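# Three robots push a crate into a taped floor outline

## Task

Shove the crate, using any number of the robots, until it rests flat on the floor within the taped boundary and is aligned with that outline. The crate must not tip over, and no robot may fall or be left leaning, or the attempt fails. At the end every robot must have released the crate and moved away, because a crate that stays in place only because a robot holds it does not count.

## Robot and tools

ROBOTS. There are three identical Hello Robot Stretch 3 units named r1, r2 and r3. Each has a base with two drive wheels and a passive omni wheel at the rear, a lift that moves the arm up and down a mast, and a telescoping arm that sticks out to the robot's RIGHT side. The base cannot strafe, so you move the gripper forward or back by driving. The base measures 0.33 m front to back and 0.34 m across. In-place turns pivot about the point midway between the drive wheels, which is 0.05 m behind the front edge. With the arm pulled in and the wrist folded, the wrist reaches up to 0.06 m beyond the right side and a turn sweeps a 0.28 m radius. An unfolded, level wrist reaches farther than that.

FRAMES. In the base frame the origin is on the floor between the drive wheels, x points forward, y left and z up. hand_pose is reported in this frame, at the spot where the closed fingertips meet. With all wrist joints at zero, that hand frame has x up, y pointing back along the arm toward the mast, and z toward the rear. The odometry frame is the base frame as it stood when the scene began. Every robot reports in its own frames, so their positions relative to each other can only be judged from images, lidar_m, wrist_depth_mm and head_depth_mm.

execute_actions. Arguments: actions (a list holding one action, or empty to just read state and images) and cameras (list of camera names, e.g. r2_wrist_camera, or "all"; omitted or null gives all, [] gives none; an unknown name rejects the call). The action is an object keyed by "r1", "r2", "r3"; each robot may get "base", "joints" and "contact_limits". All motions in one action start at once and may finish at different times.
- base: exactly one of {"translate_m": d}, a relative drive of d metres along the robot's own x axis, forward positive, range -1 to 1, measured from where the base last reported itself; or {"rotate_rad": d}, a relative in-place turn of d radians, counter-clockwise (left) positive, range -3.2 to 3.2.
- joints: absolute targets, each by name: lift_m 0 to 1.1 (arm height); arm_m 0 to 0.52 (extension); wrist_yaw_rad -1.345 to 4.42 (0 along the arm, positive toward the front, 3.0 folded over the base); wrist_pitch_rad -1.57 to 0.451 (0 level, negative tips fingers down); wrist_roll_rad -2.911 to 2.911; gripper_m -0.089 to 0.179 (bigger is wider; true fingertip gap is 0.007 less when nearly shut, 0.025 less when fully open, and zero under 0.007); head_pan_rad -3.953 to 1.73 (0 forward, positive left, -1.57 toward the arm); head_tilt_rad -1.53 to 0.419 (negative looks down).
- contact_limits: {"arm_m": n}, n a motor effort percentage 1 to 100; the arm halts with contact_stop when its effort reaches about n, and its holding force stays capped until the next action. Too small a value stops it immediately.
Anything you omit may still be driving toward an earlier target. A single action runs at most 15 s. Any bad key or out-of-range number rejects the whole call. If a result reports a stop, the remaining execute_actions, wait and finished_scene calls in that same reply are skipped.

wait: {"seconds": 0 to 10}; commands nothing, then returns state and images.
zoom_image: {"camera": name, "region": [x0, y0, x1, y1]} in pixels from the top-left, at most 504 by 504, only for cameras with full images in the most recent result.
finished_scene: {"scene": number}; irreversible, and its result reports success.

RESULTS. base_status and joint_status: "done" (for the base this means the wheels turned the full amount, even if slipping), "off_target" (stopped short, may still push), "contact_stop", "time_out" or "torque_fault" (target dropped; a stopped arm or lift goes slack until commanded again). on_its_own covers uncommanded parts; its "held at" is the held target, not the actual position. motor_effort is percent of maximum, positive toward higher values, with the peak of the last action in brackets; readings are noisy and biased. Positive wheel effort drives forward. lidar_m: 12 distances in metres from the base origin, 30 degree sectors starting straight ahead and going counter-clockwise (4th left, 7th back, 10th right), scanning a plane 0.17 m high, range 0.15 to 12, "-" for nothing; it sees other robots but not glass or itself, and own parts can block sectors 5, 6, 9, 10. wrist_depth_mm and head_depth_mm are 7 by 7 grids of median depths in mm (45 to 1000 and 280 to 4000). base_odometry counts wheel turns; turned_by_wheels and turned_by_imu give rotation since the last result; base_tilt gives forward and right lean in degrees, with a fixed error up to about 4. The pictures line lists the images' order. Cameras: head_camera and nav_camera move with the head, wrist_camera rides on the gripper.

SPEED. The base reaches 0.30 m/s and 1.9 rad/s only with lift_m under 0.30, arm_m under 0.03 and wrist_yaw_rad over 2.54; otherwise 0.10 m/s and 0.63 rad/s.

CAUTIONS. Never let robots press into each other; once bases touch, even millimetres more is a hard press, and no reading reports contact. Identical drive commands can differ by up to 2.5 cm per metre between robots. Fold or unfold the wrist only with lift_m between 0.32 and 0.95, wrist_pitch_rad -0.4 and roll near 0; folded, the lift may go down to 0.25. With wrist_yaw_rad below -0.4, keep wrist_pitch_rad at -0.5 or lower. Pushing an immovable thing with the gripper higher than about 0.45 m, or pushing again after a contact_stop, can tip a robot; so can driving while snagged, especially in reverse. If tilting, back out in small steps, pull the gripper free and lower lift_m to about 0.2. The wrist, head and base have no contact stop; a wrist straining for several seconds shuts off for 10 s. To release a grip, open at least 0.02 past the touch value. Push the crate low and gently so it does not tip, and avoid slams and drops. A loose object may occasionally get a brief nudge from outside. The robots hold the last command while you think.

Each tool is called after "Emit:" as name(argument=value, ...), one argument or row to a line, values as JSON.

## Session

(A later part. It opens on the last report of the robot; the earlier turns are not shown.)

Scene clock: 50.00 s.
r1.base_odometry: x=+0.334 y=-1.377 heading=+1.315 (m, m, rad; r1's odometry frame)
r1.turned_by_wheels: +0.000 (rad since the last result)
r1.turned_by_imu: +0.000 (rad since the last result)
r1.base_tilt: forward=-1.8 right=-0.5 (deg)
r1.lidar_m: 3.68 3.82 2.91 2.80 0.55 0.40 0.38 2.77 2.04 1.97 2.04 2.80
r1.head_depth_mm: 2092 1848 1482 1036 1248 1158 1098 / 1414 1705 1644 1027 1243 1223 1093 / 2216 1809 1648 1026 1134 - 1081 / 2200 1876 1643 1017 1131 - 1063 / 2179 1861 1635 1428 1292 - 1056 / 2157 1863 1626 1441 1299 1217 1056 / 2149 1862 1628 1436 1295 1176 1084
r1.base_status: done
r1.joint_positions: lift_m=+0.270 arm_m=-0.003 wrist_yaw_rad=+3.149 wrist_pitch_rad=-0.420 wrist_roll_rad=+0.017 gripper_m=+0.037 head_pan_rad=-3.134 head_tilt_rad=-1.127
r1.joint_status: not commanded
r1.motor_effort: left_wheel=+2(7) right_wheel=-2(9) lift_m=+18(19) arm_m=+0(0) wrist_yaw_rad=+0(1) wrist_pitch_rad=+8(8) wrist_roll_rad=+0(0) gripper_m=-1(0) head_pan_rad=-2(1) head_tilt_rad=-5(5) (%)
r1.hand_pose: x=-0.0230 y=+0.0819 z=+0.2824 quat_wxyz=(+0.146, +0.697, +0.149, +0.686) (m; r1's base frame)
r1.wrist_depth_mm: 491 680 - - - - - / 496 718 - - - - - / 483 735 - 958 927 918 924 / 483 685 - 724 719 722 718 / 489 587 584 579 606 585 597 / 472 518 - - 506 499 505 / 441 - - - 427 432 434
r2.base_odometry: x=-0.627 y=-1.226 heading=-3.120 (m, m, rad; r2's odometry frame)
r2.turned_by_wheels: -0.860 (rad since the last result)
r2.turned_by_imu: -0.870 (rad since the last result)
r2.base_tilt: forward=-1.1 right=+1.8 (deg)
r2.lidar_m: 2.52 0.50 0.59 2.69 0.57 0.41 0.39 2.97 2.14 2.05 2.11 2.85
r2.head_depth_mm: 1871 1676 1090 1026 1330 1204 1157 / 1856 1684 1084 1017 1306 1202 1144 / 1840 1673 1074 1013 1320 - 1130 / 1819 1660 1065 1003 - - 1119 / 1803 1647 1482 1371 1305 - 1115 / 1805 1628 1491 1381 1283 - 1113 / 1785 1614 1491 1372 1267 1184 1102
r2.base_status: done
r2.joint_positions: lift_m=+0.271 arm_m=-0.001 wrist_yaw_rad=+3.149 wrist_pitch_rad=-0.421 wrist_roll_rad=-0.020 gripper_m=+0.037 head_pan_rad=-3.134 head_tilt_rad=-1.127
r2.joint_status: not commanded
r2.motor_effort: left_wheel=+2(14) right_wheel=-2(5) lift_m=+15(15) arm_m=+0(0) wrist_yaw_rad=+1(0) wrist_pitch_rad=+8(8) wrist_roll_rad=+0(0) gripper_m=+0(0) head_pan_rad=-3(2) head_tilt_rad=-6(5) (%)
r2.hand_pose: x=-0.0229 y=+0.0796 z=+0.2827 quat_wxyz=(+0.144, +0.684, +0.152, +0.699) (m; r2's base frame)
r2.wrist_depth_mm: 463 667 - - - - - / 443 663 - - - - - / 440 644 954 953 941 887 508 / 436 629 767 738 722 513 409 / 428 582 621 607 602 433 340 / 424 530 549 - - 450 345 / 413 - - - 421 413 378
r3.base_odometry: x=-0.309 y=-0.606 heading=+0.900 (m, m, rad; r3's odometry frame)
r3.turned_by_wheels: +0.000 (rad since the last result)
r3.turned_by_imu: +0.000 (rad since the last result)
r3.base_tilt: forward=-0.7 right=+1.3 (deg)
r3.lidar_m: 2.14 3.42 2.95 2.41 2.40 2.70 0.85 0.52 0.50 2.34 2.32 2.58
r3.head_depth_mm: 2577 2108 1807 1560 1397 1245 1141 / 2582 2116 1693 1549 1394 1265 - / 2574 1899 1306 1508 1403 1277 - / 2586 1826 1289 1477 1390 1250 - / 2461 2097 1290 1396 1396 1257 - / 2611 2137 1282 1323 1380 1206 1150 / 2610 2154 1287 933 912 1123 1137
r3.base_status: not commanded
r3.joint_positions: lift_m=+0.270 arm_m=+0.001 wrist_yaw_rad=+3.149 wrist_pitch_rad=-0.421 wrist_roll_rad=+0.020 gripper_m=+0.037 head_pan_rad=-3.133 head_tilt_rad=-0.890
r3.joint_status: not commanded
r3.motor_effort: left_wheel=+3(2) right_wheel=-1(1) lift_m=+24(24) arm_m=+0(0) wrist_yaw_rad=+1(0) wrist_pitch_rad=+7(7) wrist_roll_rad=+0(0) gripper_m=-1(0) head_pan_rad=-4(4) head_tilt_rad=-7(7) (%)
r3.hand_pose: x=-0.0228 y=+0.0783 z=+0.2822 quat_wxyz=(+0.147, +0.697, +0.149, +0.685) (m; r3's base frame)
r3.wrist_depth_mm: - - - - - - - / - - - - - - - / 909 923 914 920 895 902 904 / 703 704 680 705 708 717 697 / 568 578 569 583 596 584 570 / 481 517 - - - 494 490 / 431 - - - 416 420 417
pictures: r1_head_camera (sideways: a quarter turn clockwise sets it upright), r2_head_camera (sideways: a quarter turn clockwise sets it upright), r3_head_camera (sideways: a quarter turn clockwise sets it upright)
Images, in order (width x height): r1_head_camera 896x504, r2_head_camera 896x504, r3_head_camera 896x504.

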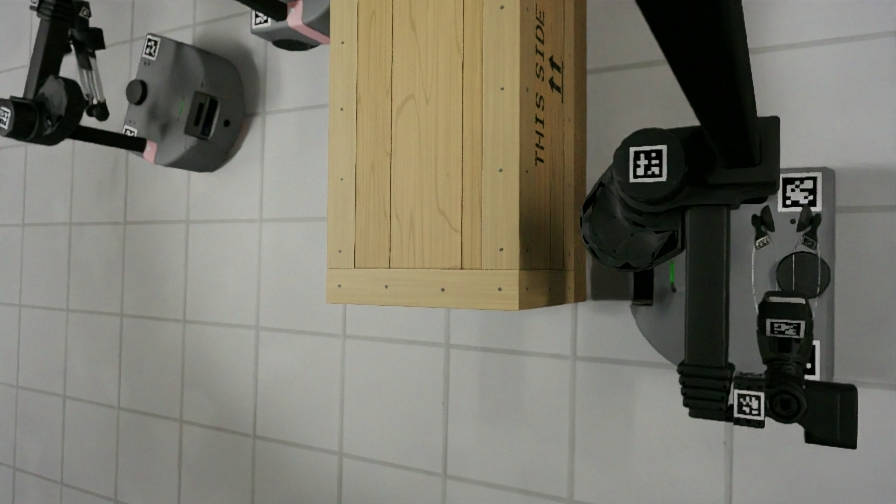

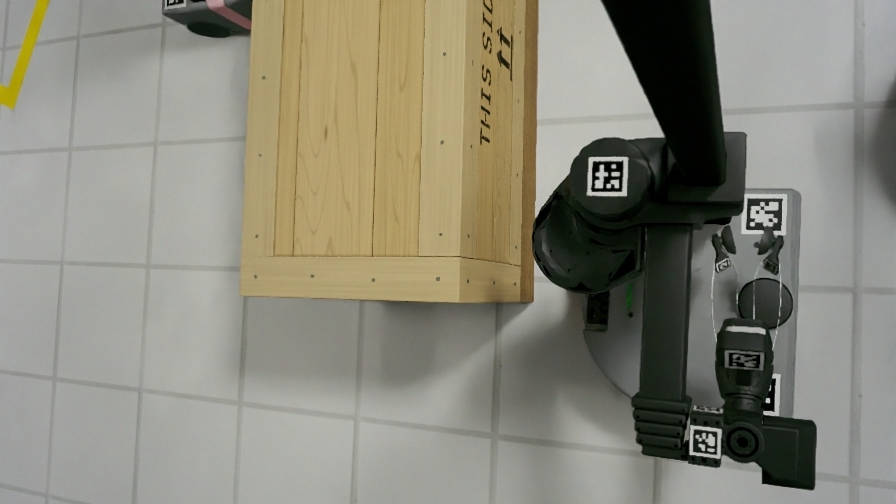

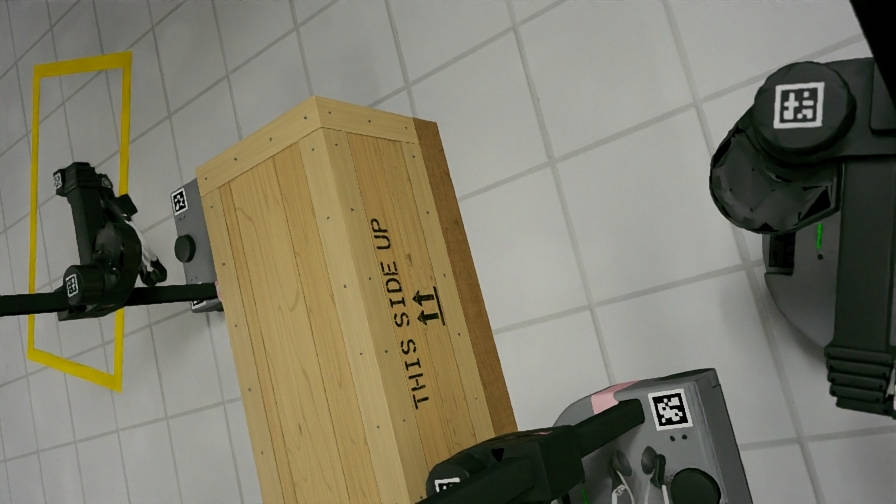

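Emit:
execute_actions(
  actions=[
    {"r1":{"base":{"translate_m":-0.09}},"r2":{"base":{"translate_m":-0.10}}},
  ],
  cameras=[],
)

Emit:
execute_actions(
  actions=[
    {"r1":{"base":{"translate_m":-0.13}},"r2":{"base":{"translate_m":-0.13}}},
  ],
  cameras=["r1_head_camera","r2_head_camera","r3_head_camera"],
)

Scene clock: 57.53 s.
r1.base_odometry: x=+0.312 y=-1.464 heading=+1.315 (m, m, rad; r1's odometry frame)
r1.turned_by_wheels: +0.000 (rad since the last result)
r1.turned_by_imu: +0.001 (rad since the last result)
r1.base_tilt: forward=-2.0 right=-0.5 (deg)
r1.lidar_m: 3.76 3.91 2.91 2.80 0.42 0.31 0.29 2.77 2.05 1.97 2.05 2.79
r1.head_depth_mm: 1584 1807 1649 1034 969 1156 1098 / 1354 1643 1654 1029 969 1229 1100 / 2206 1838 1647 1027 952 - 1079 / 2193 1876 1625 1021 943 - 1067 / 2184 1861 1636 1423 1268 - 1061 / 2165 1870 1625 1449 1295 1206 1058 / 2145 1857 1623 1442 1297 1178 1081
r1.base_status: done
r1.joint_positions: lift_m=+0.270 arm_m=-0.003 wrist_yaw_rad=+3.149 wrist_pitch_rad=-0.420 wrist_roll_rad=+0.017 gripper_m=+0.037 head_pan_rad=-3.134 head_tilt_rad=-1.127
r1.joint_status: not commanded
r1.motor_effort: left_wheel=+2(6) right_wheel=-2(9) lift_m=+19(19) arm_m=+1(0) wrist_yaw_rad=+0(1) wrist_pitch_rad=+8(8) wrist_roll_rad=+0(0) gripper_m=+1(0) head_pan_rad=-2(2) head_tilt_rad=-5(5) (%)
r1.hand_pose: x=-0.0230 y=+0.0819 z=+0.2824 quat_wxyz=(+0.146, +0.697, +0.149, +0.686) (m; r1's base frame)
r1.wrist_depth_mm: 369 521 - - - - - / 369 553 - - - - - / 364 545 - 928 913 907 941 / 366 545 - 718 718 730 720 / 361 542 589 589 611 584 589 / 359 502 - - 513 503 493 / 332 - - - 422 433 430
r2.base_odometry: x=-0.527 y=-1.224 heading=-3.119 (m, m, rad; r2's odometry frame)
r2.turned_by_wheels: +0.000 (rad since the last result)
r2.turned_by_imu: -0.001 (rad since the last result)
r2.base_tilt: forward=-1.1 right=+1.9 (deg)
r2.lidar_m: 2.61 0.59 2.79 2.70 0.42 0.30 0.29 2.98 2.14 2.05 2.11 2.85
r2.head_depth_mm: 1880 1691 1087 1006 1077 1213 1150 / 1874 1688 1080 996 1199 1200 1144 / 1838 1677 1067 988 977 - 1131 / 1832 1657 1061 983 - - 1124 / 1816 1653 1496 1371 1294 - 1119 / 1803 1625 1505 1377 1280 - 1101 / 1785 1630 1477 1363 1260 1183 1108
r2.base_status: done
r2.joint_positions: lift_m=+0.271 arm_m=-0.001 wrist_yaw_rad=+3.149 wrist_pitch_rad=-0.421 wrist_roll_rad=-0.020 gripper_m=+0.037 head_pan_rad=-3.134 head_tilt_rad=-1.127
r2.joint_status: not commanded
r2.motor_effort: left_wheel=+2(11) right_wheel=-1(6) lift_m=+15(15) arm_m=+0(0) wrist_yaw_rad=+1(1) wrist_pitch_rad=+8(8) wrist_roll_rad=+0(0) gripper_m=+0(0) head_pan_rad=-3(3) head_tilt_rad=-6(6) (%)
r2.hand_pose: x=-0.0229 y=+0.0796 z=+0.2827 quat_wxyz=(+0.144, +0.684, +0.152, +0.699) (m; r2's base frame)
r2.wrist_depth_mm: 348 478 - - - - - / 328 472 662 - - - - / 326 467 703 985 947 895 543 / 322 454 690 727 723 690 449 / 321 450 631 594 605 574 405 / 315 416 552 - - 487 427 / 311 - - - 425 415 406
r3.base_odometry: x=-0.309 y=-0.606 heading=+0.900 (m, m, rad; r3's odometry frame)
r3.turned_by_wheels: +0.000 (rad since the last result)
r3.turned_by_imu: +0.000 (rad since the last result)
r3.base_tilt: forward=-0.7 right=+1.2 (deg)
r3.lidar_m: 2.13 3.43 2.94 2.41 2.40 2.69 0.86 0.58 0.58 2.33 2.32 2.58
r3.head_depth_mm: 2543 2129 1792 1567 1397 1247 1145 / 2579 2123 1697 1543 1400 1268 - / 2598 2057 1300 1497 1396 1282 - / 2608 1435 1286 1474 1396 1250 - / 2541 2153 1288 1391 1399 1256 - / 2612 2135 1288 1329 1315 1235 1150 / 2613 2137 1289 939 1186 1221 1143
r3.base_status: not commanded
r3.joint_positions: lift_m=+0.270 arm_m=+0.001 wrist_yaw_rad=+3.149 wrist_pitch_rad=-0.421 wrist_roll_rad=+0.020 gripper_m=+0.037 head_pan_rad=-3.133 head_tilt_rad=-0.890
r3.joint_status: not commanded
r3.motor_effort: left_wheel=+2(2) right_wheel=-1(1) lift_m=+24(24) arm_m=+0(0) wrist_yaw_rad=+1(1) wrist_pitch_rad=+7(7) wrist_roll_rad=+0(0) gripper_m=-1(0) head_pan_rad=-4(5) head_tilt_rad=-6(6) (%)
r3.hand_pose: x=-0.0228 y=+0.0783 z=+0.2822 quat_wxyz=(+0.147, +0.697, +0.149, +0.685) (m; r3's base frame)
r3.wrist_depth_mm: - - - - - - - / - - - - - - - / 902 915 930 894 913 900 896 / 676 699 706 714 699 689 686 / 576 575 566 580 597 579 577 / 485 513 - - - 479 484 / 429 - - - 410 424 420
pictures: none
No camera images: the call's "cameras" was empty. Leave "cameras" out to get every camera's image.

Scene clock: 60.17 s.
r1.base_odometry: x=+0.279 y=-1.590 heading=+1.316 (m, m, rad; r1's odometry frame)
r1.turned_by_wheels: +0.001 (rad since the last result)
r1.turned_by_imu: +0.039 (rad since the last result)
r1.base_tilt: forward=-2.0 right=-0.4 (deg)
r1.lidar_m: 3.89 3.87 2.88 0.51 0.31 0.27 0.27 2.67 2.03 1.97 2.06 2.90
r1.head_depth_mm: 2186 1597 1622 1030 928 1155 1103 / 2106 1610 1620 1025 927 1061 1092 / 2198 1889 1650 1021 931 - 1077 / 2207 1862 1637 1016 946 - 1069 / 2184 1848 1625 1430 1264 - 1059 / 2156 1852 1624 1456 1293 1208 1056 / 2146 1851 1621 1433 1298 1180 1074
r1.base_status: translate_m off_target (by the wheels' count: -0.1298 of -0.1300)
r1.joint_positions: lift_m=+0.270 arm_m=-0.003 wrist_yaw_rad=+3.150 wrist_pitch_rad=-0.419 wrist_roll_rad=+0.017 gripper_m=+0.037 head_pan_rad=-3.135 head_tilt_rad=-1.129
r1.joint_status: not commanded
r1.on_its_own: right_wheel is at rest, and its effort (-65) is outside its rest range (-18 to +18)
r1.motor_effort: left_wheel=-1(21) right_wheel=-65(84) lift_m=+20(20) arm_m=+1(0) wrist_yaw_rad=+0(0) wrist_pitch_rad=+8(8) wrist_roll_rad=+0(1) gripper_m=+0(0) head_pan_rad=-2(2) head_tilt_rad=-5(5) (%)
r1.hand_pose: x=-0.0232 y=+0.0820 z=+0.2825 quat_wxyz=(+0.146, +0.697, +0.149, +0.687) (m; r1's base frame)
r1.wrist_depth_mm: 254 310 - - - - - / 261 330 - - - - - / 268 343 - 935 915 939 931 / 276 354 - 714 711 719 746 / 279 370 479 586 619 580 582 / 289 366 - - 515 498 501 / 272 - - - 426 433 431
r2.base_odometry: x=-0.398 y=-1.221 heading=-3.120 (m, m, rad; r2's odometry frame)
r2.turned_by_wheels: +0.000 (rad since the last result)
r2.turned_by_imu: +0.164 (rad since the last result)
r2.base_tilt: forward=-1.0 right=+1.8 (deg)
r2.lidar_m: 0.68 0.69 2.72 0.43 0.29 0.27 0.27 2.56 2.06 2.04 2.23 2.71
r2.head_depth_mm: 1889 1686 1555 996 935 1200 1155 / 1843 1685 1548 995 935 1199 1140 / 1847 1670 1496 986 932 - 1137 / 1819 1659 1517 987 - - 1125 / 1799 1639 1502 1389 1300 - 1119 / 1792 1620 1490 1371 1289 - 1107 / 1770 1607 1484 1366 1269 1188 1094
r2.base_status: translate_m off_target (by the wheels' count: -0.1297 of -0.1300)
r2.joint_positions: lift_m=+0.271 arm_m=-0.001 wrist_yaw_rad=+3.150 wrist_pitch_rad=-0.419 wrist_roll_rad=-0.020 gripper_m=+0.037 head_pan_rad=-3.135 head_tilt_rad=-1.130
r2.joint_status: not commanded
r2.on_its_own: left_wheel is at rest, and its effort (-65) is outside its rest range (-18 to +18); right_wheel is at rest, and its effort (-24) is outside its rest range (-18 to +18)
r2.motor_effort: left_wheel=-65(100) right_wheel=-24(56) lift_m=+18(18) arm_m=+0(0) wrist_yaw_rad=+0(1) wrist_pitch_rad=+7(8) wrist_roll_rad=+0(0) gripper_m=+1(1) head_pan_rad=-2(3) head_tilt_rad=-5(6) (%)
r2.hand_pose: x=-0.0231 y=+0.0798 z=+0.2829 quat_wxyz=(+0.143, +0.684, +0.152, +0.699) (m; r2's base frame)
r2.wrist_depth_mm: 282 291 - 596 - - - / 227 280 337 657 - - - / 233 292 361 732 942 923 865 / 240 300 385 700 713 699 686 / 249 310 417 601 600 570 559 / 255 315 429 - - 481 472 / 261 - - - 421 411 406
r3.base_odometry: x=-0.309 y=-0.606 heading=+0.900 (m, m, rad; r3's odometry frame)
r3.turned_by_wheels: +0.000 (rad since the last result)
r3.turned_by_imu: +0.000 (rad since the last result)
r3.base_tilt: forward=-0.7 right=+1.2 (deg)
r3.lidar_m: 2.13 3.43 2.95 2.41 2.40 2.70 0.83 0.68 2.82 2.34 2.32 2.58
r3.head_depth_mm: 2574 2120 1796 1564 1379 1244 1146 / 2579 2123 1737 1520 1392 1261 - / 2589 1574 1282 1380 1412 1276 - / 2459 1398 1280 1378 1399 1255 - / 2583 2139 1285 1368 1394 1254 - / 2592 2137 1293 1365 1355 1260 1157 / 2602 2141 1290 1193 1252 1254 1138
r3.base_status: not commanded
r3.joint_positions: lift_m=+0.270 arm_m=+0.001 wrist_yaw_rad=+3.149 wrist_pitch_rad=-0.421 wrist_roll_rad=+0.020 gripper_m=+0.037 head_pan_rad=-3.133 head_tilt_rad=-0.890
r3.joint_status: not commanded
r3.motor_effort: left_wheel=+2(2) right_wheel=-1(1) lift_m=+24(23) arm_m=+0(0) wrist_yaw_rad=+1(1) wrist_pitch_rad=+7(7) wrist_roll_rad=+0(0) gripper_m=-1(1) head_pan_rad=-4(4) head_tilt_rad=-6(7) (%)
r3.hand_pose: x=-0.0228 y=+0.0783 z=+0.2822 quat_wxyz=(+0.147, +0.697, +0.149, +0.685) (m; r3's base frame)
r3.wrist_depth_mm: - - - - - - - / - - - - - - - / 901 879 890 927 906 881 910 / 686 697 701 697 710 691 702 / 581 566 561 576 598 575 577 / 489 510 - - - 482 485 / 432 - - - 412 425 421
pictures: r1_head_camera (sideways: a quarter turn clockwise sets it upright), r2_head_camera (sideways: a quarter turn clockwise sets it upright), r3_head_camera (sideways: a quarter turn clockwise sets it upright)
Images, in order (width x height): r1_head_camera 896x504, r2_head_camera 896x504, r3_head_camera 896x504.

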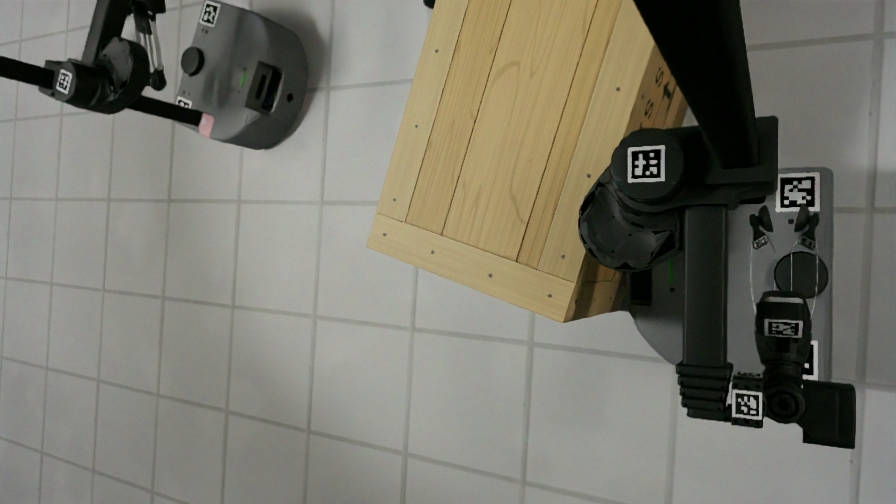

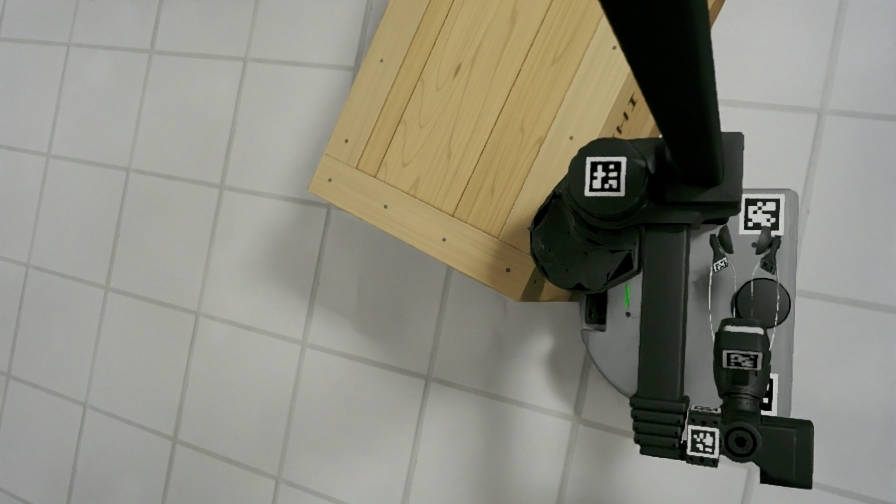

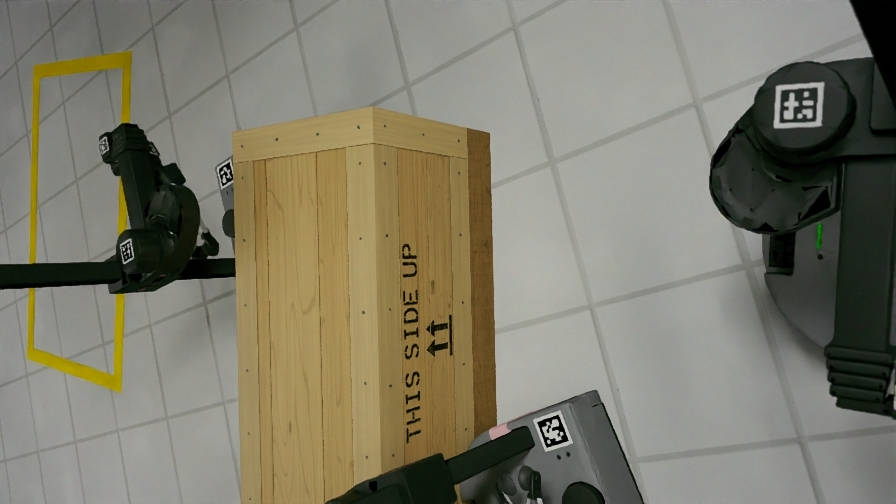

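Emit:
execute_actions(
  actions=[
    {"r1":{"base":{"translate_m":0.02}},"r2":{"base":{"translate_m":0.02}}},
  ],
  cameras=[],
)

Emit:
execute_actions(
  actions=[
    {"r1":{"base":{"rotate_rad":-0.92}},"r2":{"base":{"rotate_rad":-1.03}}},
  ],
  cameras=[],
)

Emit:
execute_actions(
  actions=[
    {"r1":{"base":{"translate_m":0.17}},"r2":{"base":{"translate_m":0.15}}},
  ],
  cameras=[],
)

Emit:
execute_actions(
  actions=[
    {"r1":{"base":{"rotate_rad":0.58}},"r2":{"base":{"rotate_rad":0.55}}},
  ],
  cameras=["r1_head_camera","r2_head_camera"],
)

Scene clock: 66.57 s.
r1.base_odometry: x=+0.284 y=-1.570 heading=+1.316 (m, m, rad; r1's odometry frame)
r1.turned_by_wheels: +0.000 (rad since the last result)
r1.turned_by_imu: +0.001 (rad since the last result)
r1.base_tilt: forward=-2.0 right=-0.3 (deg)
r1.lidar_m: 3.88 3.87 2.88 0.55 0.33 0.29 0.29 2.67 2.03 1.97 2.06 2.90
r1.head_depth_mm: 2164 1627 1619 1030 924 1155 1098 / 2088 1616 1622 1026 934 1148 1098 / 2197 1881 1647 1023 933 - 1078 / 2206 1886 1643 1021 943 - 1065 / 2173 1871 1622 1444 1263 - 1060 / 2154 1856 1615 1443 1296 1212 1054 / 2167 1863 1625 1445 1294 1176 1080
r1.base_status: done
r1.joint_positions: lift_m=+0.270 arm_m=-0.003 wrist_yaw_rad=+3.150 wrist_pitch_rad=-0.419 wrist_roll_rad=+0.017 gripper_m=+0.037 head_pan_rad=-3.135 head_tilt_rad=-1.129
r1.joint_status: not commanded
r1.motor_effort: left_wheel=+0(7) right_wheel=+1(50) lift_m=+20(19) arm_m=+1(0) wrist_yaw_rad=+0(1) wrist_pitch_rad=+8(8) wrist_roll_rad=+0(0) gripper_m=+0(0) head_pan_rad=-2(2) head_tilt_rad=-5(4) (%)
r1.hand_pose: x=-0.0232 y=+0.0820 z=+0.2825 quat_wxyz=(+0.146, +0.697, +0.149, +0.687) (m; r1's base frame)
r1.wrist_depth_mm: 275 332 - - - - - / 280 351 - - - - - / 288 366 - 931 930 965 941 / 296 380 - 703 718 721 726 / 296 395 506 597 600 581 597 / 300 388 - - 511 504 500 / 289 - - - 430 432 430
r2.base_odometry: x=-0.418 y=-1.222 heading=-3.120 (m, m, rad; r2's odometry frame)
r2.turned_by_wheels: +0.000 (rad since the last result)
r2.turned_by_imu: -0.001 (rad since the last result)
r2.base_tilt: forward=-1.1 right=+2.0 (deg)
r2.lidar_m: 0.66 0.67 2.72 0.47 0.31 0.29 0.29 2.57 2.07 2.05 2.23 2.69
r2.head_depth_mm: 1889 1693 1550 1001 936 1204 1145 / 1862 1687 1546 991 946 1207 1149 / 1851 1662 1066 987 937 - 1140 / 1823 1650 1525 981 - - 1122 / 1796 1636 1497 1388 1307 - 1121 / 1784 1624 1491 1376 1285 - 1111 / 1787 1607 1473 1366 1268 1178 1100
r2.base_status: done
r2.joint_positions: lift_m=+0.271 arm_m=-0.001 wrist_yaw_rad=+3.150 wrist_pitch_rad=-0.419 wrist_roll_rad=-0.020 gripper_m=+0.037 head_pan_rad=-3.135 head_tilt_rad=-1.130
r2.joint_status: not commanded
r2.motor_effort: left_wheel=-1(51) right_wheel=+0(21) lift_m=+18(18) arm_m=+0(0) wrist_yaw_rad=+1(0) wrist_pitch_rad=+7(7) wrist_roll_rad=+0(0) gripper_m=+0(1) head_pan_rad=-3(3) head_tilt_rad=-4(5) (%)
r2.hand_pose: x=-0.0231 y=+0.0798 z=+0.2829 quat_wxyz=(+0.143, +0.684, +0.152, +0.699) (m; r2's base frame)
r2.wrist_depth_mm: 276 303 - 638 - - - / 242 301 358 679 - - - / 249 308 385 778 928 887 870 / 258 323 417 710 724 689 678 / 265 330 447 585 602 570 555 / 271 333 458 - - 487 472 / 278 - - - 419 416 407
r3.base_odometry: x=-0.309 y=-0.606 heading=+0.900 (m, m, rad; r3's odometry frame)
r3.turned_by_wheels: +0.000 (rad since the last result)
r3.turned_by_imu: +0.000 (rad since the last result)
r3.base_tilt: forward=-0.8 right=+1.2 (deg)
r3.lidar_m: 2.13 3.43 2.95 2.42 2.40 2.70 0.83 0.66 0.68 2.34 2.32 2.58
r3.head_depth_mm: 2574 2124 1784 1573 1390 1241 1146 / 2572 2133 1733 1517 1389 1268 - / 2567 1623 1280 1378 1398 1280 - / 2496 1395 1285 1381 1400 1252 - / 2568 2140 1287 1374 1406 1251 - / 2601 2149 1291 1360 1350 1259 1158 / 2620 2145 1288 1162 1234 1261 1140
r3.base_status: not commanded
r3.joint_positions: lift_m=+0.270 arm_m=+0.001 wrist_yaw_rad=+3.149 wrist_pitch_rad=-0.421 wrist_roll_rad=+0.020 gripper_m=+0.037 head_pan_rad=-3.133 head_tilt_rad=-0.890
r3.joint_status: not commanded
r3.motor_effort: left_wheel=+2(2) right_wheel=-1(1) lift_m=+24(24) arm_m=+0(1) wrist_yaw_rad=+1(1) wrist_pitch_rad=+7(7) wrist_roll_rad=+0(0) gripper_m=+0(0) head_pan_rad=-4(4) head_tilt_rad=-7(7) (%)
r3.hand_pose: x=-0.0228 y=+0.0783 z=+0.2822 quat_wxyz=(+0.147, +0.697, +0.149, +0.685) (m; r3's base frame)
r3.wrist_depth_mm: - - - - - - - / - - - - - - - / 886 901 882 886 872 927 922 / 694 701 707 705 706 695 683 / 577 570 573 570 590 573 574 / 487 513 - - - 484 486 / 438 - - - 415 423 418
pictures: none
No camera images: the call's "cameras" was empty. Leave "cameras" out to get every camera's image.

Scene clock: 68.63 s.
r1.base_odometry: x=+0.284 y=-1.570 heading=+0.396 (m, m, rad; r1's odometry frame)
r1.turned_by_wheels: -0.920 (rad since the last result)
r1.turned_by_imu: -0.922 (rad since the last result)
r1.base_tilt: forward=-2.0 right=-0.4 (deg)
r1.lidar_m: 2.17 3.43 3.88 3.47 2.83 0.46 0.31 0.29 0.30 2.42 1.98 1.97
r1.head_depth_mm: 2235 1914 1646 1466 1325 1159 1099 / 2202 1886 1651 1142 1316 1228 1094 / 2201 1875 1153 1040 1309 - 1078 / 2195 1797 1147 1018 1101 - 1064 / 2156 1331 1417 1016 958 - 1059 / 2122 1088 1463 1007 925 1102 1056 / 2092 1844 1589 1014 906 1130 1082
r1.base_status: done
r1.joint_positions: lift_m=+0.270 arm_m=-0.003 wrist_yaw_rad=+3.150 wrist_pitch_rad=-0.419 wrist_roll_rad=+0.017 gripper_m=+0.037 head_pan_rad=-3.135 head_tilt_rad=-1.129
r1.joint_status: not commanded
r1.motor_effort: left_wheel=+2(7) right_wheel=-2(7) lift_m=+19(19) arm_m=+0(0) wrist_yaw_rad=+0(1) wrist_pitch_rad=+8(8) wrist_roll_rad=+0(0) gripper_m=+0(0) head_pan_rad=-2(2) head_tilt_rad=-5(5) (%)
r1.hand_pose: x=-0.0232 y=+0.0820 z=+0.2825 quat_wxyz=(+0.146, +0.697, +0.149, +0.687) (m; r1's base frame)
r1.wrist_depth_mm: - - - - - - - / - - - - - - - / 921 927 - 926 934 947 932 / 718 713 - 706 708 722 732 / 589 591 589 592 600 594 600 / 499 508 - - 518 495 498 / 440 - - - 425 428 434
r2.base_odometry: x=-0.418 y=-1.222 heading=+2.133 (m, m, rad; r2's odometry frame)
r2.turned_by_wheels: -1.030 (rad since the last result)
r2.turned_by_imu: -1.042 (rad since the last result)
r2.base_tilt: forward=-1.1 right=+1.9 (deg)
r2.lidar_m: 2.25 2.69 0.66 0.67 2.72 0.45 0.31 0.29 0.29 2.53 2.05 2.04
r2.head_depth_mm: 1866 1693 1509 1428 1333 1207 1134 / 1854 1681 1081 1378 1311 1204 1148 / 1834 1169 1068 1148 1329 - 1136 / 1806 1439 1062 1002 - - 1125 / 1820 1411 1054 978 1148 - 1116 / 1074 1378 1041 964 992 - 1114 / 1700 1622 1040 962 911 1174 1095
r2.base_status: done
r2.joint_positions: lift_m=+0.271 arm_m=-0.001 wrist_yaw_rad=+3.150 wrist_pitch_rad=-0.419 wrist_roll_rad=-0.020 gripper_m=+0.037 head_pan_rad=-3.135 head_tilt_rad=-1.130
r2.joint_status: not commanded
r2.motor_effort: left_wheel=+2(15) right_wheel=-1(5) lift_m=+18(18) arm_m=+0(0) wrist_yaw_rad=+1(0) wrist_pitch_rad=+7(7) wrist_roll_rad=+0(0) gripper_m=+0(0) head_pan_rad=-3(3) head_tilt_rad=-5(5) (%)
r2.hand_pose: x=-0.0231 y=+0.0798 z=+0.2829 quat_wxyz=(+0.143, +0.684, +0.152, +0.699) (m; r2's base frame)
r2.wrist_depth_mm: - - - - 744 - - / - - - - 792 - - / - - - 693 568 624 850 / 833 790 764 693 602 662 676 / 658 629 617 604 613 566 550 / 534 530 548 - - 481 470 / 463 - - - 423 418 408
r3.base_odometry: x=-0.309 y=-0.606 heading=+0.900 (m, m, rad; r3's odometry frame)
r3.turned_by_wheels: +0.000 (rad since the last result)
r3.turned_by_imu: +0.000 (rad since the last result)
r3.base_tilt: forward=-0.7 right=+1.2 (deg)
r3.lidar_m: 2.13 3.43 2.96 2.41 2.40 2.70 0.83 0.57 0.68 2.33 2.32 2.58
r3.head_depth_mm: 2583 2115 1810 1574 1392 1242 1142 / 2565 2116 1718 1523 1384 1268 - / 2564 1550 1273 1383 1395 1279 - / 2595 1687 1282 1372 1395 1260 - / 2449 2028 1292 1375 1395 1257 - / 2572 2145 1283 1039 1246 1242 1157 / 2597 2139 1287 905 1175 1236 1136
r3.base_status: not commanded
r3.joint_positions: lift_m=+0.270 arm_m=+0.001 wrist_yaw_rad=+3.149 wrist_pitch_rad=-0.421 wrist_roll_rad=+0.020 gripper_m=+0.037 head_pan_rad=-3.133 head_tilt_rad=-0.890
r3.joint_status: not commanded
r3.motor_effort: left_wheel=+2(3) right_wheel=-1(1) lift_m=+24(24) arm_m=+0(0) wrist_yaw_rad=+1(1) wrist_pitch_rad=+7(7) wrist_roll_rad=+0(0) gripper_m=-1(0) head_pan_rad=-3(4) head_tilt_rad=-6(7) (%)
r3.hand_pose: x=-0.0228 y=+0.0783 z=+0.2822 quat_wxyz=(+0.147, +0.697, +0.149, +0.685) (m; r3's base frame)
r3.wrist_depth_mm: - - - - - - - / - - - - - - - / 890 886 899 908 910 907 897 / 706 691 693 699 704 714 709 / 578 574 573 561 594 571 570 / 482 515 - - - 483 481 / 434 - - - 414 421 419
pictures: none
No camera images: the call's "cameras" was empty. Leave "cameras" out to get every camera's image.

Scene clock: 70.70 s.
r1.base_odometry: x=+0.441 y=-1.505 heading=+0.397 (m, m, rad; r1's odometry frame)
r1.turned_by_wheels: +0.000 (rad since the last result)
r1.turned_by_imu: +0.001 (rad since the last result)
r1.base_tilt: forward=-2.1 right=-0.5 (deg)
r1.lidar_m: 2.02 3.21 3.76 3.62 2.95 0.68 0.46 0.43 0.44 2.26 1.84 1.84
r1.head_depth_mm: 2212 1880 1666 1471 1330 1156 1099 / 2191 1902 1193 1446 1313 1231 1096 / 2172 1866 1157 1346 1339 - 1073 / 2176 1623 1148 1112 1323 - 1062 / 2188 1593 1146 1042 1266 - 1065 / 2016 1808 1141 1006 1169 1209 1055 / 2135 1806 1608 1008 1238 1179 1075
r1.base_status: done
r1.joint_positions: lift_m=+0.270 arm_m=-0.003 wrist_yaw_rad=+3.150 wrist_pitch_rad=-0.419 wrist_roll_rad=+0.017 gripper_m=+0.037 head_pan_rad=-3.135 head_tilt_rad=-1.129
r1.joint_status: not commanded
r1.motor_effort: left_wheel=+2(8) right_wheel=-2(7) lift_m=+20(19) arm_m=+0(0) wrist_yaw_rad=+0(0) wrist_pitch_rad=+8(8) wrist_roll_rad=+0(0) gripper_m=+0(0) head_pan_rad=-2(2) head_tilt_rad=-4(4) (%)
r1.hand_pose: x=-0.0232 y=+0.0820 z=+0.2825 quat_wxyz=(+0.146, +0.697, +0.149, +0.687) (m; r1's base frame)
r1.wrist_depth_mm: - - - - - - - / - - - - - - - / 915 916 - 913 934 940 948 / 710 708 - 727 715 725 736 / 587 584 589 580 609 589 595 / 495 507 - - 510 500 501 / 440 - - - 425 434 430
r2.base_odometry: x=-0.498 y=-1.095 heading=+2.133 (m, m, rad; r2's odometry frame)
r2.turned_by_wheels: +0.000 (rad since the last result)
r2.turned_by_imu: +0.000 (rad since the last result)
r2.base_tilt: forward=-1.2 right=+1.8 (deg)
r2.lidar_m: 2.13 2.58 2.61 0.64 2.83 0.64 0.44 0.41 4.70 2.38 1.94 1.94
r2.head_depth_mm: 1865 1699 1529 1426 1327 1152 1139 / 1861 1180 1216 1400 1302 1198 1141 / 1831 1166 1099 1379 1333 - 1139 / 1808 1157 1068 1352 - - 1122 / 1550 1148 1053 1134 1302 - 1123 / 1550 1474 1050 993 1266 - 1108 / 1764 1618 1037 965 1246 1190 1102
r2.base_status: done
r2.joint_positions: lift_m=+0.271 arm_m=-0.001 wrist_yaw_rad=+3.150 wrist_pitch_rad=-0.419 wrist_roll_rad=-0.020 gripper_m=+0.037 head_pan_rad=-3.135 head_tilt_rad=-1.130
r2.joint_status: not commanded
r2.motor_effort: left_wheel=+2(14) right_wheel=-1(3) lift_m=+18(18) arm_m=+0(0) wrist_yaw_rad=+0(0) wrist_pitch_rad=+7(7) wrist_roll_rad=+0(0) gripper_m=-1(0) head_pan_rad=-3(2) head_tilt_rad=-4(4) (%)
r2.hand_pose: x=-0.0231 y=+0.0798 z=+0.2829 quat_wxyz=(+0.143, +0.684, +0.152, +0.699) (m; r2's base frame)
r2.wrist_depth_mm: - - - - - - - / - - - 787 - - - / - - - 586 638 897 871 / 816 768 784 609 673 697 684 / 649 633 625 590 601 569 557 / 537 533 543 - - 480 470 / 464 - - - 425 422 408
r3.base_odometry: x=-0.309 y=-0.606 heading=+0.900 (m, m, rad; r3's odometry frame)
r3.turned_by_wheels: +0.000 (rad since the last result)
r3.turned_by_imu: +0.000 (rad since the last result)
r3.base_tilt: forward=-0.8 right=+1.3 (deg)
r3.lidar_m: 2.14 3.43 2.94 2.41 2.39 2.70 0.83 0.53 0.52 2.33 2.32 2.57
r3.head_depth_mm: 2563 2120 1797 1560 1388 1248 1144 / 2570 2105 1733 1527 1396 1264 - / 2567 1776 1282 1384 1394 1270 - / 1535 1836 1283 1379 1404 1252 - / 2586 2135 1283 1371 1398 1256 - / 2599 2172 1290 1372 1393 1238 1154 / 2616 2163 1288 1268 1188 1146 1134
r3.base_status: not commanded
r3.joint_positions: lift_m=+0.270 arm_m=+0.001 wrist_yaw_rad=+3.149 wrist_pitch_rad=-0.421 wrist_roll_rad=+0.020 gripper_m=+0.037 head_pan_rad=-3.133 head_tilt_rad=-0.890
r3.joint_status: not commanded
r3.motor_effort: left_wheel=+3(2) right_wheel=-2(1) lift_m=+24(24) arm_m=+0(0) wrist_yaw_rad=+0(1) wrist_pitch_rad=+7(7) wrist_roll_rad=+0(0) gripper_m=+0(1) head_pan_rad=-4(5) head_tilt_rad=-7(7) (%)
r3.hand_pose: x=-0.0228 y=+0.0783 z=+0.2822 quat_wxyz=(+0.147, +0.697, +0.149, +0.685) (m; r3's base frame)
r3.wrist_depth_mm: - - - - - - - / - - - - - - - / 863 915 900 907 896 900 915 / 704 710 700 696 688 708 712 / 573 573 578 557 594 569 573 / 483 519 - - - 483 484 / 434 - - - 412 425 423
pictures: none
No camera images: the call's "cameras" was empty. Leave "cameras" out to get every camera's image.

Scene clock: 72.37 s.
r1.base_odometry: x=+0.441 y=-1.505 heading=+0.976 (m, m, rad; r1's odometry frame)
r1.turned_by_wheels: +0.580 (rad since the last result)
r1.turned_by_imu: +0.582 (rad since the last result)
r1.base_tilt: forward=-2.0 right=-0.4 (deg)
r1.lidar_m: 3.49 3.76 3.48 2.95 0.64 0.45 0.43 4.00 2.18 1.84 1.84 2.09
r1.head_depth_mm: 2233 1568 1159 1047 1282 1159 1105 / 2176 1909 1167 1049 1285 1234 1093 / 1758 1747 1149 1041 1282 - 1080 / 1555 1723 1141 1037 1285 - 1065 / 2179 1866 1620 1052 1293 - 1053 / 2138 1834 1617 1447 1294 1214 1058 / 2162 1847 1608 1433 1292 1180 1080
r1.base_status: done
r1.joint_positions: lift_m=+0.270 arm_m=-0.003 wrist_yaw_rad=+3.150 wrist_pitch_rad=-0.419 wrist_roll_rad=+0.017 gripper_m=+0.037 head_pan_rad=-3.135 head_tilt_rad=-1.129
r1.joint_status: not commanded
r1.motor_effort: left_wheel=-1(5) right_wheel=+3(10) lift_m=+20(19) arm_m=+0(0) wrist_yaw_rad=-1(0) wrist_pitch_rad=+8(8) wrist_roll_rad=+0(0) gripper_m=+0(1) head_pan_rad=-2(2) head_tilt_rad=-4(6) (%)
r1.hand_pose: x=-0.0232 y=+0.0820 z=+0.2825 quat_wxyz=(+0.146, +0.697, +0.149, +0.687) (m; r1's base frame)
r1.wrist_depth_mm: 571 - - - - - - / 570 - - - - - - / 560 826 - 926 918 940 938 / 559 720 - 719 726 717 724 / 544 590 575 586 616 596 590 / 485 504 - - 509 503 507 / 445 - - - 431 436 435
r2.base_odometry: x=-0.498 y=-1.095 heading=+2.683 (m, m, rad; r2's odometry frame)
r2.turned_by_wheels: +0.550 (rad since the last result)
r2.turned_by_imu: +0.556 (rad since the last result)
r2.base_tilt: forward=-1.0 right=+1.8 (deg)
r2.lidar_m: 2.57 2.67 0.64 2.83 0.62 0.43 0.41 4.46 2.34 1.94 1.93 2.15
r2.head_depth_mm: 1857 1487 1093 1038 1335 1207 1157 / 1851 1661 1079 1032 1317 1197 1147 / 1822 1674 1075 1020 1336 - 1136 / 1820 1651 1057 1013 - - 1122 / 1805 1632 1061 1055 1311 - 1114 / 1792 1628 1490 1378 1285 - 1113 / 1772 1609 1479 1369 1271 1190 1103
r2.base_status: done
r2.joint_positions: lift_m=+0.271 arm_m=-0.001 wrist_yaw_rad=+3.150 wrist_pitch_rad=-0.419 wrist_roll_rad=-0.020 gripper_m=+0.037 head_pan_rad=-3.135 head_tilt_rad=-1.130
r2.joint_status: not commanded
r2.motor_effort: left_wheel=-3(11) right_wheel=+1(8) lift_m=+18(18) arm_m=+0(0) wrist_yaw_rad=+0(0) wrist_pitch_rad=+7(7) wrist_roll_rad=+0(0) gripper_m=+0(0) head_pan_rad=-2(3) head_tilt_rad=-4(4) (%)
r2.hand_pose: x=-0.0231 y=+0.0798 z=+0.2829 quat_wxyz=(+0.143, +0.684, +0.152, +0.699) (m; r2's base frame)
r2.wrist_depth_mm: 511 - - - - - - / 484 733 - - - 710 - / 485 720 - 973 703 536 528 / 471 699 757 737 657 514 505 / 469 609 622 594 607 558 540 / 461 535 548 - - 482 471 / 446 - - - 423 420 413
r3.base_odometry: x=-0.309 y=-0.606 heading=+0.900 (m, m, rad; r3's odometry frame)
r3.turned_by_wheels: +0.000 (rad since the last result)
r3.turned_by_imu: +0.000 (rad since the last result)
r3.base_tilt: forward=-0.7 right=+1.2 (deg)
r3.lidar_m: 2.14 3.45 2.95 2.41 2.40 2.70 0.83 0.59 0.63 2.33 2.32 2.58
r3.head_depth_mm: 2592 2115 1810 1571 1390 1245 1151 / 2587 2120 1734 1521 1386 1265 - / 2546 1827 1282 1381 1391 1283 - / 2362 1863 1284 1377 1397 1256 - / 2612 2134 1284 1377 1402 1252 - / 2595 2143 1289 1372 1412 1260 1156 / 2619 2157 1282 1361 1243 1204 1139
r3.base_status: not commanded
r3.joint_positions: lift_m=+0.270 arm_m=+0.001 wrist_yaw_rad=+3.149 wrist_pitch_rad=-0.421 wrist_roll_rad=+0.020 gripper_m=+0.037 head_pan_rad=-3.133 head_tilt_rad=-0.890
r3.joint_status: not commanded
r3.motor_effort: left_wheel=+3(2) right_wheel=-1(1) lift_m=+24(24) arm_m=+0(0) wrist_yaw_rad=+0(0) wrist_pitch_rad=+7(7) wrist_roll_rad=+0(0) gripper_m=+0(1) head_pan_rad=-4(4) head_tilt_rad=-6(7) (%)
r3.hand_pose: x=-0.0228 y=+0.0783 z=+0.2822 quat_wxyz=(+0.147, +0.697, +0.149, +0.685) (m; r3's base frame)
r3.wrist_depth_mm: - - - - - - - / - - - - - - - / 882 908 907 906 890 904 903 / 704 704 706 690 706 702 701 / 573 571 572 573 593 572 579 / 486 516 - - - 489 488 / 428 - - - 414 421 421
pictures: r1_head_camera (sideways: a quarter turn clockwise sets it upright), r2_head_camera (sideways: a quarter turn clockwise sets it upright)
Images, in order (width x height): r1_head_camera 896x504, r2_head_camera 896x504.

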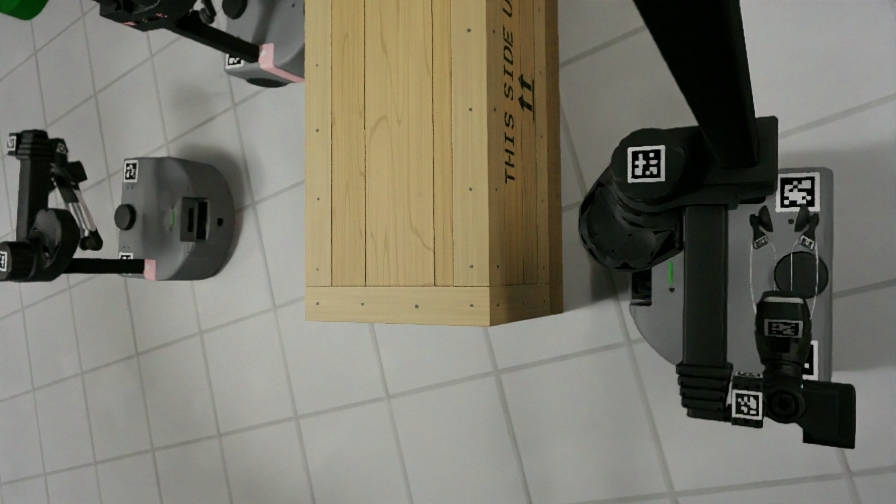

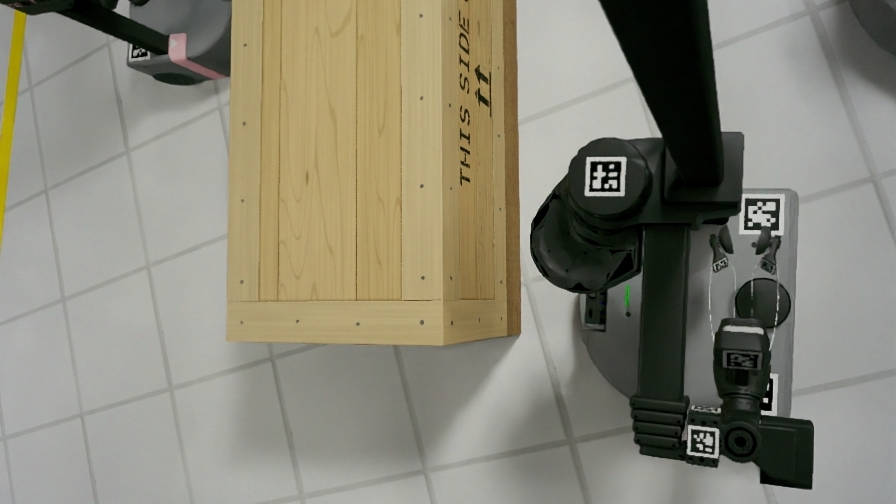

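Emit:
execute_actions(
  actions=[
    {"r1":{"base":{"translate_m":-0.14}},"r2":{"base":{"translate_m":-0.12}},"r3":{"base":{"rotate_rad":0.45}}},
  ],
  cameras=[],
)

Emit:
execute_actions(
  actions=[
    {"r1":{"base":{"translate_m":-0.13}},"r2":{"base":{"translate_m":-0.13}}},
  ],
  cameras=["r1_head_camera","r2_head_camera","r3_head_camera"],
)

Scene clock: 77.70 s.
r1.base_odometry: x=+0.362 y=-1.621 heading=+0.976 (m, m, rad; r1's odometry frame)
r1.turned_by_wheels: +0.000 (rad since the last result)
r1.turned_by_imu: +0.001 (rad since the last result)
r1.base_tilt: forward=-2.0 right=-0.4 (deg)
r1.lidar_m: 3.51 3.89 3.44 2.90 0.43 0.31 0.29 0.30 2.23 1.88 1.88 2.13
r1.head_depth_mm: 2203 1896 1419 1033 971 1157 1093 / 2151 1888 1655 1027 967 1229 1094 / 1506 1650 1642 1023 948 - 1079 / 1349 1658 1627 1022 942 - 1064 / 2161 1863 1614 1051 1111 - 1061 / 2145 1850 1624 1443 1303 1216 1053 / 2137 1831 1614 1437 1296 1174 1080
r1.base_status: done
r1.joint_positions: lift_m=+0.270 arm_m=-0.003 wrist_yaw_rad=+3.150 wrist_pitch_rad=-0.419 wrist_roll_rad=+0.017 gripper_m=+0.037 head_pan_rad=-3.135 head_tilt_rad=-1.129
r1.joint_status: not commanded
r1.motor_effort: left_wheel=-1(8) right_wheel=+3(8) lift_m=+19(20) arm_m=+0(0) wrist_yaw_rad=+0(0) wrist_pitch_rad=+8(7) wrist_roll_rad=+0(0) gripper_m=+0(1) head_pan_rad=-1(2) head_tilt_rad=-5(4) (%)
r1.hand_pose: x=-0.0232 y=+0.0820 z=+0.2825 quat_wxyz=(+0.146, +0.697, +0.149, +0.687) (m; r1's base frame)
r1.wrist_depth_mm: 377 536 - - - - - / 375 567 - - - - - / 373 566 - 932 941 952 937 / 373 546 - 726 730 741 737 / 367 549 585 583 612 589 594 / 363 499 - - 513 502 494 / 334 - - - 427 436 430
r2.base_odometry: x=-0.390 y=-1.148 heading=+2.683 (m, m, rad; r2's odometry frame)
r2.turned_by_wheels: +0.000 (rad since the last result)
r2.turned_by_imu: -0.001 (rad since the last result)
r2.base_tilt: forward=-1.3 right=+1.7 (deg)
r2.lidar_m: 2.70 0.73 0.71 2.79 0.44 0.31 0.29 0.29 2.39 1.98 1.97 2.20
r2.head_depth_mm: 1876 1695 1086 1002 1163 1205 1160 / 1865 1685 1082 993 1269 1201 1148 / 1834 1661 1067 985 1018 - 1138 / 1819 1656 1055 984 - - 1117 / 1804 1626 1060 973 1090 - 1118 / 1782 1626 1491 1376 1284 - 1112 / 1775 1623 1478 1362 1268 1186 1103
r2.base_status: done
r2.joint_positions: lift_m=+0.271 arm_m=-0.001 wrist_yaw_rad=+3.150 wrist_pitch_rad=-0.419 wrist_roll_rad=-0.020 gripper_m=+0.037 head_pan_rad=-3.135 head_tilt_rad=-1.130
r2.joint_status: not commanded
r2.motor_effort: left_wheel=-3(16) right_wheel=+2(4) lift_m=+18(18) arm_m=+0(0) wrist_yaw_rad=+0(1) wrist_pitch_rad=+7(7) wrist_roll_rad=+0(0) gripper_m=+0(1) head_pan_rad=-3(3) head_tilt_rad=-4(4) (%)
r2.hand_pose: x=-0.0231 y=+0.0798 z=+0.2829 quat_wxyz=(+0.143, +0.684, +0.152, +0.699) (m; r2's base frame)
r2.wrist_depth_mm: 366 513 - - - - - / 344 498 733 - - - - / 340 483 755 964 920 601 523 / 332 477 745 744 706 575 468 / 327 463 629 605 608 566 515 / 324 428 546 - - 486 471 / 318 - - - 426 417 411
r3.base_odometry: x=-0.309 y=-0.606 heading=+1.350 (m, m, rad; r3's odometry frame)
r3.turned_by_wheels: +0.450 (rad since the last result)
r3.turned_by_imu: +0.442 (rad since the last result)
r3.base_tilt: forward=-0.7 right=+1.3 (deg)
r3.lidar_m: 3.44 3.10 2.44 2.40 2.61 0.83 0.68 0.71 2.35 2.32 2.50 2.13
r3.head_depth_mm: 2591 2119 1280 1233 1389 1249 1145 / 2609 2126 1274 1317 1389 1272 - / 2587 2109 1283 1417 1388 1285 - / 2583 2145 1288 1408 1369 1249 - / 668 777 984 1209 1323 1255 - / 2538 2148 1823 1333 1354 1263 1153 / 2630 2145 1792 1509 1406 1258 1139
r3.base_status: done
r3.joint_positions: lift_m=+0.270 arm_m=+0.001 wrist_yaw_rad=+3.149 wrist_pitch_rad=-0.421 wrist_roll_rad=+0.020 gripper_m=+0.037 head_pan_rad=-3.134 head_tilt_rad=-0.890
r3.joint_status: not commanded
r3.motor_effort: left_wheel=-1(7) right_wheel=+4(12) lift_m=+24(24) arm_m=+0(0) wrist_yaw_rad=+0(1) wrist_pitch_rad=+7(7) wrist_roll_rad=+0(0) gripper_m=+0(0) head_pan_rad=-4(5) head_tilt_rad=-6(7) (%)
r3.hand_pose: x=-0.0228 y=+0.0783 z=+0.2822 quat_wxyz=(+0.147, +0.697, +0.149, +0.685) (m; r3's base frame)
r3.wrist_depth_mm: - - - - - - - / - - - - - - - / 840 897 914 890 898 904 872 / 705 702 705 708 681 702 709 / 567 574 574 569 597 576 574 / 491 517 - - - 486 482 / 430 - - - 417 418 426
pictures: none
No camera images: the call's "cameras" was empty. Leave "cameras" out to get every camera's image.

Scene clock: 79.93 s.
r1.base_odometry: x=+0.290 y=-1.728 heading=+0.977 (m, m, rad; r1's odometry frame)
r1.turned_by_wheels: +0.001 (rad since the last result)
r1.turned_by_imu: +0.043 (rad since the last result)
r1.base_tilt: forward=-2.0 right=-0.5 (deg)
r1.lidar_m: 3.86 4.02 3.33 0.51 0.31 0.27 0.27 0.32 2.21 1.91 1.91 2.21
r1.head_depth_mm: 2232 1895 1672 1033 926 1149 1101 / 2228 1888 1632 1025 923 1064 1093 / 2146 1556 1591 1026 936 - 1076 / 2136 1804 1624 1022 945 - 1065 / 2162 1855 1628 1442 1247 - 1063 / 2163 1850 1618 1444 1296 1208 1055 / 2163 1855 1604 1439 1292 1177 1081
r1.base_status: translate_m off_target (by the wheels' count: -0.1297 of -0.1300)
r1.joint_positions: lift_m=+0.270 arm_m=-0.003 wrist_yaw_rad=+3.150 wrist_pitch_rad=-0.419 wrist_roll_rad=+0.017 gripper_m=+0.037 head_pan_rad=-3.135 head_tilt_rad=-1.129
r1.joint_status: not commanded
r1.on_its_own: right_wheel is at rest, and its effort (-63) is outside its rest range (-18 to +18)
r1.motor_effort: left_wheel=-5(24) right_wheel=-63(93) lift_m=+20(20) arm_m=+0(0) wrist_yaw_rad=-1(2) wrist_pitch_rad=+7(8) wrist_roll_rad=+0(0) gripper_m=+1(0) head_pan_rad=-2(1) head_tilt_rad=-4(5) (%)
r1.hand_pose: x=-0.0232 y=+0.0820 z=+0.2826 quat_wxyz=(+0.146, +0.697, +0.149, +0.687) (m; r1's base frame)
r1.wrist_depth_mm: 254 309 - - - - - / 260 327 - - - - - / 267 340 - 921 955 936 936 / 272 354 - 727 712 732 724 / 278 368 473 585 617 596 599 / 287 357 - - 510 503 502 / 273 - - - 425 433 435
r2.base_odometry: x=-0.274 y=-1.205 heading=+2.683 (m, m, rad; r2's odometry frame)
r2.turned_by_wheels: +0.000 (rad since the last result)
r2.turned_by_imu: +0.218 (rad since the last result)
r2.base_tilt: forward=-1.2 right=+1.9 (deg)
r2.lidar_m: 2.78 0.78 2.95 0.41 0.28 0.27 0.27 3.22 2.16 1.99 2.02 2.55
r2.head_depth_mm: 1878 1693 1546 1001 933 1204 1158 / 1852 1669 1543 992 934 1202 1145 / 1836 1658 1062 987 941 - 1137 / 1827 1654 1504 977 - - 1119 / 1807 1639 1493 1372 1273 - 1116 / 1791 1626 1487 1369 1280 - 1114 / 1767 1605 1486 1365 1275 1183 1103
r2.base_status: translate_m off_target (by the wheels' count: -0.1296 of -0.1300)
r2.joint_positions: lift_m=+0.271 arm_m=-0.001 wrist_yaw_rad=+3.150 wrist_pitch_rad=-0.419 wrist_roll_rad=-0.020 gripper_m=+0.037 head_pan_rad=-3.135 head_tilt_rad=-1.131
r2.joint_status: not commanded
r2.on_its_own: left_wheel is at rest, and its effort (-75) is outside its rest range (-18 to +18); right_wheel is at rest, and its effort (-31) is outside its rest range (-18 to +18)
r2.motor_effort: left_wheel=-75(100) right_wheel=-31(56) lift_m=+18(19) arm_m=+0(0) wrist_yaw_rad=-1(1) wrist_pitch_rad=+7(7) wrist_roll_rad=+0(0) gripper_m=-1(1) head_pan_rad=-2(3) head_tilt_rad=-3(4) (%)
r2.hand_pose: x=-0.0232 y=+0.0799 z=+0.2831 quat_wxyz=(+0.143, +0.684, +0.152, +0.699) (m; r2's base frame)
r2.wrist_depth_mm: 282 285 - 547 - - - / 223 273 326 589 - - - / 229 284 346 667 969 900 838 / 238 294 380 683 727 696 612 / 244 305 400 601 601 566 538 / 252 313 418 - - 482 476 / 259 - - - 426 418 410
r3.base_odometry: x=-0.309 y=-0.606 heading=+1.350 (m, m, rad; r3's odometry frame)
r3.turned_by_wheels: +0.000 (rad since the last result)
r3.turned_by_imu: +0.000 (rad since the last result)
r3.base_tilt: forward=-0.7 right=+1.2 (deg)
r3.lidar_m: 3.43 3.12 2.44 2.40 2.60 0.72 0.79 0.77 2.35 2.32 2.50 2.13
r3.head_depth_mm: 2553 2121 1270 1149 1322 1247 1147 / 2551 2134 1276 1230 1370 1268 - / 2563 2118 1278 1398 1400 1277 - / 2581 1469 1111 1415 1394 1253 - / 2367 2037 1149 1359 1393 1255 - / 2599 2137 1488 1387 1394 1256 1153 / 2621 2153 1795 1588 1405 1257 1135
r3.base_status: not commanded
r3.joint_positions: lift_m=+0.270 arm_m=+0.001 wrist_yaw_rad=+3.149 wrist_pitch_rad=-0.421 wrist_roll_rad=+0.020 gripper_m=+0.037 head_pan_rad=-3.134 head_tilt_rad=-0.890
r3.joint_status: not commanded
r3.motor_effort: left_wheel=-2(2) right_wheel=+4(4) lift_m=+24(24) arm_m=+0(0) wrist_yaw_rad=+1(1) wrist_pitch_rad=+7(7) wrist_roll_rad=+0(0) gripper_m=+0(0) head_pan_rad=-4(4) head_tilt_rad=-6(6) (%)
r3.hand_pose: x=-0.0228 y=+0.0783 z=+0.2822 quat_wxyz=(+0.147, +0.697, +0.149, +0.685) (m; r3's base frame)
r3.wrist_depth_mm: - - - - - - - / - - - - - - - / 894 911 910 917 898 913 883 / 690 695 701 690 692 702 717 / 576 567 582 570 593 572 574 / 485 521 - - - 483 488 / 428 - - - 413 420 423
pictures: r1_head_camera (sideways: a quarter turn clockwise sets it upright), r2_head_camera (sideways: a quarter turn clockwise sets it upright), r3_head_camera (sideways: a quarter turn clockwise sets it upright)
Images, in order (width x height): r1_head_camera 896x504, r2_head_camera 896x504, r3_head_camera 896x504.

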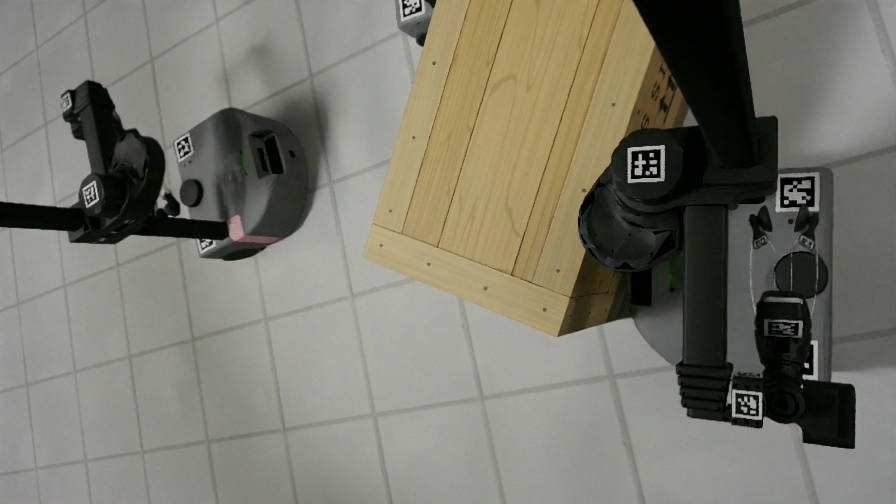

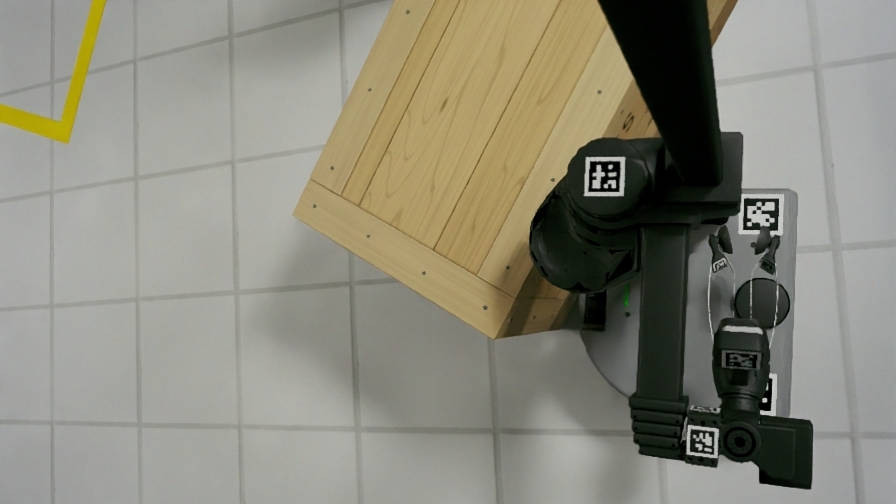

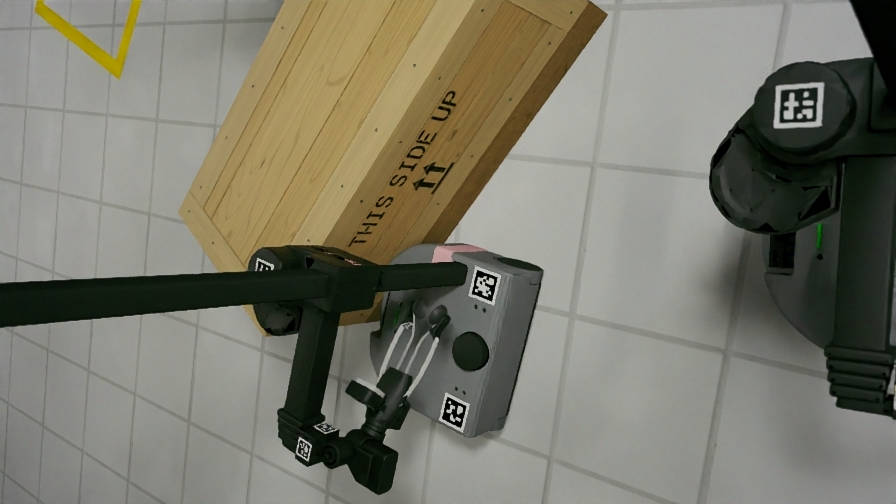

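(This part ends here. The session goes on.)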